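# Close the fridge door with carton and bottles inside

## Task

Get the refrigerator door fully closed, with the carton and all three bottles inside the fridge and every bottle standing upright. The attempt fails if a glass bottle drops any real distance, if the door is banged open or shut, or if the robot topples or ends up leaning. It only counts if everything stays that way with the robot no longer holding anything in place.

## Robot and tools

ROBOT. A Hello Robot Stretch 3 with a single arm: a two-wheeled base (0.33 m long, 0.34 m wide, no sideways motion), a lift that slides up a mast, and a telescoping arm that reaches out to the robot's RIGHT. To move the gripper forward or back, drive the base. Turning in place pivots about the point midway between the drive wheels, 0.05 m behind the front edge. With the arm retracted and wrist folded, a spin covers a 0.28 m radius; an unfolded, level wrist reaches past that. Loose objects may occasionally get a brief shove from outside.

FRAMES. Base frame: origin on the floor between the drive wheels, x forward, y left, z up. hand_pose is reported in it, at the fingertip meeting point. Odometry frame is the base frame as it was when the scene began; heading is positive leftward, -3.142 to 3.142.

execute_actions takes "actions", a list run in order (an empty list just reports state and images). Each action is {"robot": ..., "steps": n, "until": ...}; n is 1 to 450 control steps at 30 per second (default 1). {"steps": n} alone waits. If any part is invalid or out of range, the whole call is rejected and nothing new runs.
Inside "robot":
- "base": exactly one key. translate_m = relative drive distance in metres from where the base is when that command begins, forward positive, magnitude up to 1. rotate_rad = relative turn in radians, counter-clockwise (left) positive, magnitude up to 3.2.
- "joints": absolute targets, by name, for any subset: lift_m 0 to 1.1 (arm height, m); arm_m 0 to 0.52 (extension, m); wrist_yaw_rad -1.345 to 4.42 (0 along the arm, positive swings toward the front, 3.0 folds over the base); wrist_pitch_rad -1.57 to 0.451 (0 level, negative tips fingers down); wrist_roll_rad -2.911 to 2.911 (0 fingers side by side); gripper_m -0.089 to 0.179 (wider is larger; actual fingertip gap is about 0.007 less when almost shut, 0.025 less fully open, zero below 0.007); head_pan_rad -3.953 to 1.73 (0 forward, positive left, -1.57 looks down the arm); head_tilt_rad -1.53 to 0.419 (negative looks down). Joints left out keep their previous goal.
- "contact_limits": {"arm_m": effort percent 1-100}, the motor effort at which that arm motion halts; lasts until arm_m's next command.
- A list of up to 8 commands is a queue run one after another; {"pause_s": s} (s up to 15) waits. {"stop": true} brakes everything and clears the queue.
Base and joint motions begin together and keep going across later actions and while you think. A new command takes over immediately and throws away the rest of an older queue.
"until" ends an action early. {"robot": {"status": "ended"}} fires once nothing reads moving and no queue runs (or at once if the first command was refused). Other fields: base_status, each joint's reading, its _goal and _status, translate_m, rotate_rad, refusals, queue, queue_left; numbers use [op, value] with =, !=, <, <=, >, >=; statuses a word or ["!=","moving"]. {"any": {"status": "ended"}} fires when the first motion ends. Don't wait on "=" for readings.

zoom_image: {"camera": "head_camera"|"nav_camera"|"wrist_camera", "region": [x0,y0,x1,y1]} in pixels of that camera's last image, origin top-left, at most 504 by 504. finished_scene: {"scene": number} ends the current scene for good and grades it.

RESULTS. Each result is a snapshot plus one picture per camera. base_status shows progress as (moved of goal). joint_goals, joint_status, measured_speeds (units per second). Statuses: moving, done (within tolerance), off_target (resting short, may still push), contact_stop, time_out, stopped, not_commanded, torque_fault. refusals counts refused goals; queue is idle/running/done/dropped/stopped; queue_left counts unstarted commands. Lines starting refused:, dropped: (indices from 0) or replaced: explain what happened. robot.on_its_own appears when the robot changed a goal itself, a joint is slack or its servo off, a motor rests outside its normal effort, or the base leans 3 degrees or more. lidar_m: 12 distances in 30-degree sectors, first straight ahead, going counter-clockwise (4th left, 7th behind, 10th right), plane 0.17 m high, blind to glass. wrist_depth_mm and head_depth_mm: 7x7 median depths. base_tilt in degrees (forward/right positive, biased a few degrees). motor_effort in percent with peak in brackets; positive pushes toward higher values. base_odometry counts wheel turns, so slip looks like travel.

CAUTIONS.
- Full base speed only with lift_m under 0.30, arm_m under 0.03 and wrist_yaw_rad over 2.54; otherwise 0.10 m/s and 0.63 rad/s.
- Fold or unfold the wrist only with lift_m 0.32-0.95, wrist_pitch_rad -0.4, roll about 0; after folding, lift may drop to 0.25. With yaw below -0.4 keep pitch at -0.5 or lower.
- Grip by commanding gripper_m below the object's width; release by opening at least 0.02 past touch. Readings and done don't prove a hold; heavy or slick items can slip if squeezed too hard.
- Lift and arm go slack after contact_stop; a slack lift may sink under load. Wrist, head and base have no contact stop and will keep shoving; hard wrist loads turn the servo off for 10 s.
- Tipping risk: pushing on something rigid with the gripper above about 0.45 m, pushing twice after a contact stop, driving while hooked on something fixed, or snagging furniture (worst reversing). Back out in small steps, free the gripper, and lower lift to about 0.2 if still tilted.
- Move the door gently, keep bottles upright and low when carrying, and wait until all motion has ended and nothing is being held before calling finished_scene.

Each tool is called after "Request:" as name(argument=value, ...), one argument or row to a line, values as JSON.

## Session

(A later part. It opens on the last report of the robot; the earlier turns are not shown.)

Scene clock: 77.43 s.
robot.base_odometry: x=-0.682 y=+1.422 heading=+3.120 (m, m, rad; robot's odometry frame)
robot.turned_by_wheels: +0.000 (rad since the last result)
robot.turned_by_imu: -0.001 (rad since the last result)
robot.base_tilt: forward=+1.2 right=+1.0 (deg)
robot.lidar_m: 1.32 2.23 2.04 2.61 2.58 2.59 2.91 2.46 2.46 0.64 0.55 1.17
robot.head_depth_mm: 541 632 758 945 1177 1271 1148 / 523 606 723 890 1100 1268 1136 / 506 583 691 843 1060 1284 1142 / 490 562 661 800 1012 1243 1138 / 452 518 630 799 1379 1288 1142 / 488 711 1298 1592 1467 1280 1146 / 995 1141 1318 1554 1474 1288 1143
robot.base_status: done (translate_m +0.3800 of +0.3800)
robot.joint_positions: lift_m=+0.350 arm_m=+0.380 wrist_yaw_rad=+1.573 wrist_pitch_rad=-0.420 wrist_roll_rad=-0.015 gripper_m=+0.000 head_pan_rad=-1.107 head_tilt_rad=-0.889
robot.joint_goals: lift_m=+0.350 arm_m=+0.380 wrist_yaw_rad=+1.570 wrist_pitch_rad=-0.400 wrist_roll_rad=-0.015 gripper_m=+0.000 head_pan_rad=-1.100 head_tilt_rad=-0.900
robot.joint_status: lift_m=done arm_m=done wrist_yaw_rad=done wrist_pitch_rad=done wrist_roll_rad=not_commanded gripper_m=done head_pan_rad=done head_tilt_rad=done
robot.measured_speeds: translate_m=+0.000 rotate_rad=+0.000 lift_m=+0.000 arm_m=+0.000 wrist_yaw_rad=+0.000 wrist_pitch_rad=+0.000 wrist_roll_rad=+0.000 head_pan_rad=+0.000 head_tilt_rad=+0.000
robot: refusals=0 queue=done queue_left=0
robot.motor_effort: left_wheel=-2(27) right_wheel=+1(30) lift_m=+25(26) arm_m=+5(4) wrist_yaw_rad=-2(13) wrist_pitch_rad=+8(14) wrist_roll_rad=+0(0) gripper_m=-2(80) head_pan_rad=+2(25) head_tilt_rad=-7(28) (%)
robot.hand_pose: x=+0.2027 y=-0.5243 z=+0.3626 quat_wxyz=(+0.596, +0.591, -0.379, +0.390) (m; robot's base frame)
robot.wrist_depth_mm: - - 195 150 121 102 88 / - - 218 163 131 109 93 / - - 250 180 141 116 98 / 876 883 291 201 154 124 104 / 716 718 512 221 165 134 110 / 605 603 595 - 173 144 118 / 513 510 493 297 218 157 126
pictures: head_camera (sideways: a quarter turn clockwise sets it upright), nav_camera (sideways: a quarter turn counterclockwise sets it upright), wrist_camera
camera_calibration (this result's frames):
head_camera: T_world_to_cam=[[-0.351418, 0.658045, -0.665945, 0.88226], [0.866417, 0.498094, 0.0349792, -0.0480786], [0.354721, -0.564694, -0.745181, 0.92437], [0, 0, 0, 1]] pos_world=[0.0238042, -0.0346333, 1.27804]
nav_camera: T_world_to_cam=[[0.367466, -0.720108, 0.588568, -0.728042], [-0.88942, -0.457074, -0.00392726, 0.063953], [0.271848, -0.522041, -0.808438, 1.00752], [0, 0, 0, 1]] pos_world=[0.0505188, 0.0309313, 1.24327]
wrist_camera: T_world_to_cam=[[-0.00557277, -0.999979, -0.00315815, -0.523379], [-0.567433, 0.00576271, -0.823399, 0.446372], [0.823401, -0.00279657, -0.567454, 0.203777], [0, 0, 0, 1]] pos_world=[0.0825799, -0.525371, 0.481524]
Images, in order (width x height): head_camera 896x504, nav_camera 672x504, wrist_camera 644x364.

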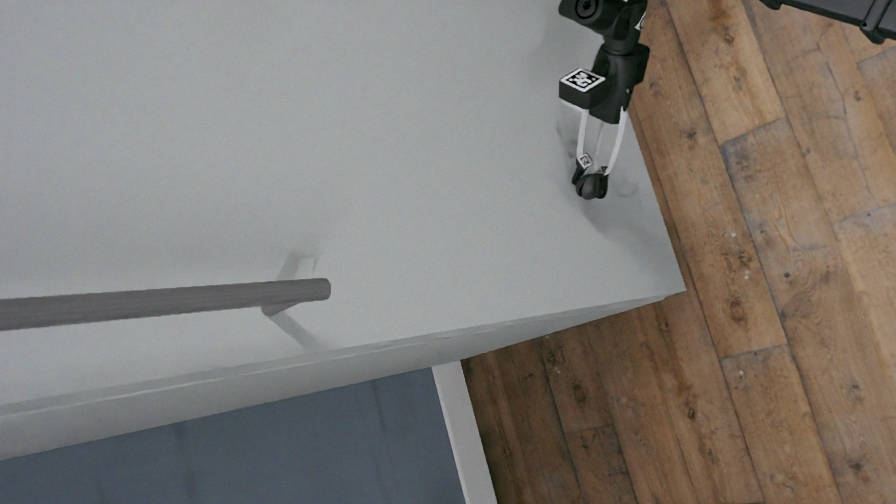

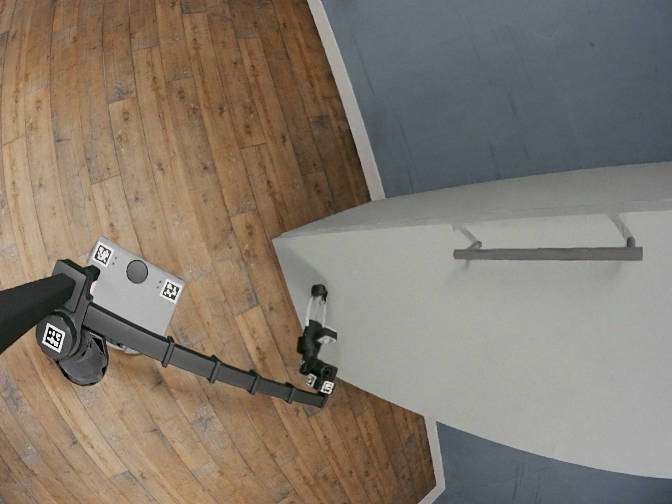

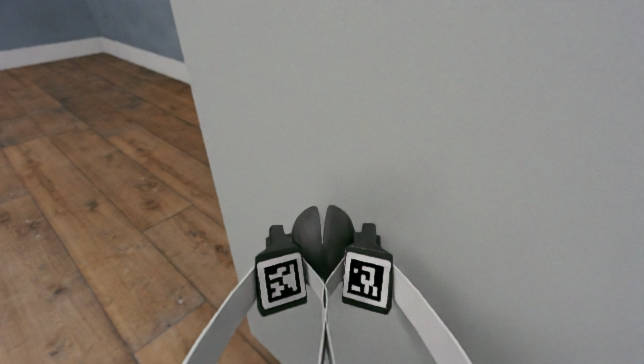

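Appears shut; a small confirming push.

Request:
execute_actions(
  actions=[
    {"robot":{"joints":{"arm_m":0.44},"contact_limits":{"arm_m":15}},"steps":90,"until":{"robot":{"status":"ended"}}},
    {"robot":{"joints":{"arm_m":0.34}},"steps":90,"until":{"robot":{"status":"ended"}}},
  ],
)

Request:
finished_scene(
  scene=1,
)

Scene clock: 80.33 s.
robot.base_odometry: x=-0.682 y=+1.422 heading=+3.120 (m, m, rad; robot's odometry frame)
robot.turned_by_wheels: +0.000 (rad since the last result)
robot.turned_by_imu: +0.001 (rad since the last result)
robot.base_tilt: forward=+1.2 right=+1.0 (deg)
robot.lidar_m: 1.33 2.23 2.04 2.61 2.59 2.59 2.91 2.46 2.46 0.64 0.55 1.17
robot.head_depth_mm: 541 630 757 947 1203 1246 1147 / 522 606 721 892 1125 1265 1137 / 505 582 689 840 1064 1272 1139 / 490 563 660 800 1009 1244 1134 / 451 517 631 799 1375 1279 1138 / 488 712 1296 1598 1477 1284 1142 / 997 1141 1320 1553 1477 1288 1146
robot.base_status: done (translate_m +0.3800 of +0.3800)
robot.joint_positions: lift_m=+0.350 arm_m=+0.340 wrist_yaw_rad=+1.573 wrist_pitch_rad=-0.421 wrist_roll_rad=-0.015 gripper_m=+0.000 head_pan_rad=-1.107 head_tilt_rad=-0.889
robot.joint_goals: lift_m=+0.350 arm_m=+0.340 wrist_yaw_rad=+1.570 wrist_pitch_rad=-0.400 wrist_roll_rad=-0.015 gripper_m=+0.000 head_pan_rad=-1.100 head_tilt_rad=-0.900
robot.joint_status: lift_m=done arm_m=done wrist_yaw_rad=done wrist_pitch_rad=done wrist_roll_rad=not_commanded gripper_m=done head_pan_rad=done head_tilt_rad=done
robot.measured_speeds: translate_m=+0.000 rotate_rad=+0.000 lift_m=+0.000 arm_m=+0.000 wrist_yaw_rad=+0.000 wrist_pitch_rad=+0.000 wrist_roll_rad=+0.000 head_pan_rad=+0.000 head_tilt_rad=+0.000
robot: refusals=0 queue=done queue_left=0
robot.motor_effort: left_wheel=-1(10) right_wheel=+1(13) lift_m=+26(25) arm_m=-3(16) wrist_yaw_rad=-2(62) wrist_pitch_rad=+8(11) wrist_roll_rad=+0(0) gripper_m=-2(8) head_pan_rad=+3(2) head_tilt_rad=-7(7) (%)
robot.hand_pose: x=+0.2027 y=-0.4849 z=+0.3625 quat_wxyz=(+0.596, +0.591, -0.379, +0.390) (m; robot's base frame)
robot.wrist_depth_mm: - - - 183 149 125 108 / - - - 200 160 133 114 / - - - 220 172 142 120 / 895 898 845 246 188 151 127 / 724 714 710 270 201 163 135 / 592 599 589 - 212 176 144 / 511 512 514 368 267 191 154
pictures: head_camera (sideways: a quarter turn clockwise sets it upright), nav_camera (sideways: a quarter turn counterclockwise sets it upright), wrist_camera
replaced: robot.arm_m: its motion had ended contact_stop
camera_calibration (this result's frames):
head_camera: T_world_to_cam=[[-0.351463, 0.658128, -0.665839, 0.882122], [0.866417, 0.498093, 0.0349874, -0.0480893], [0.354676, -0.564597, -0.745275, 0.924493], [0, 0, 0, 1]] pos_world=[0.0238028, -0.0346302, 1.27803]
nav_camera: T_world_to_cam=[[0.367506, -0.720182, 0.588453, -0.727893], [-0.889418, -0.457077, -0.00392877, 0.063955], [0.271798, -0.521937, -0.808522, 1.00763], [0, 0, 0, 1]] pos_world=[0.050515, 0.0309389, 1.24328]
wrist_camera: T_world_to_cam=[[-0.0058499, -0.999978, -0.00314131, -0.483901], [-0.567679, 0.00590701, -0.823229, 0.446126], [0.823229, -0.00303255, -0.567701, 0.20389], [0, 0, 0, 1]] pos_world=[0.0825774, -0.485907, 0.481493]
Images, in order (width x height): head_camera 896x504, nav_camera 672x504, wrist_camera 644x364.

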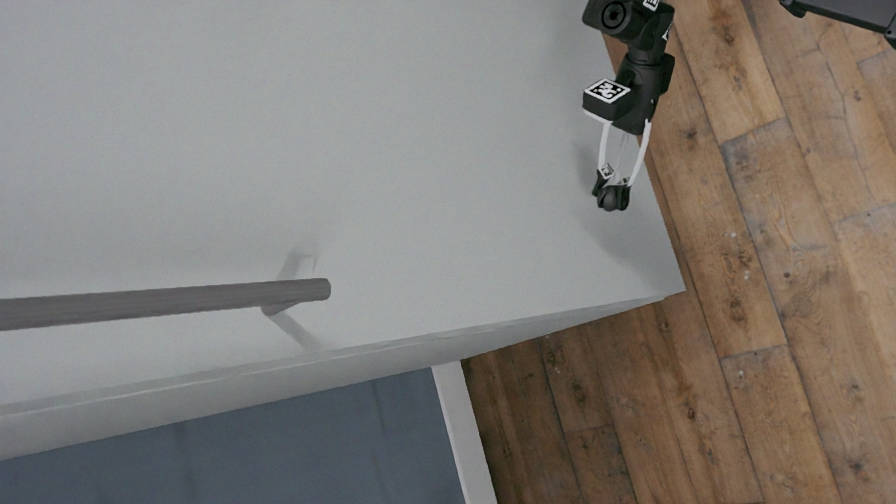

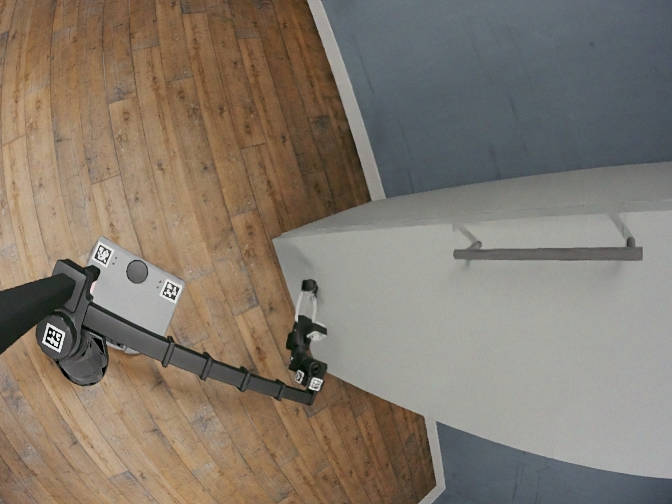

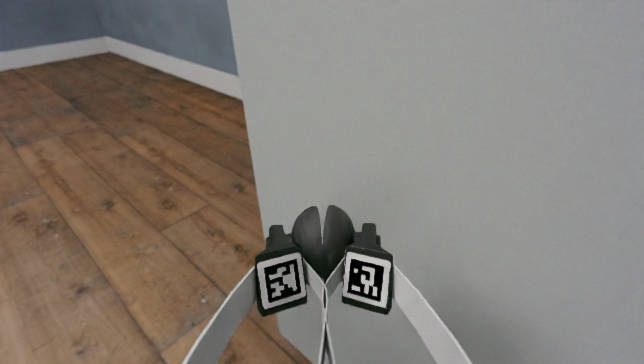

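The scene is finished: the task was done.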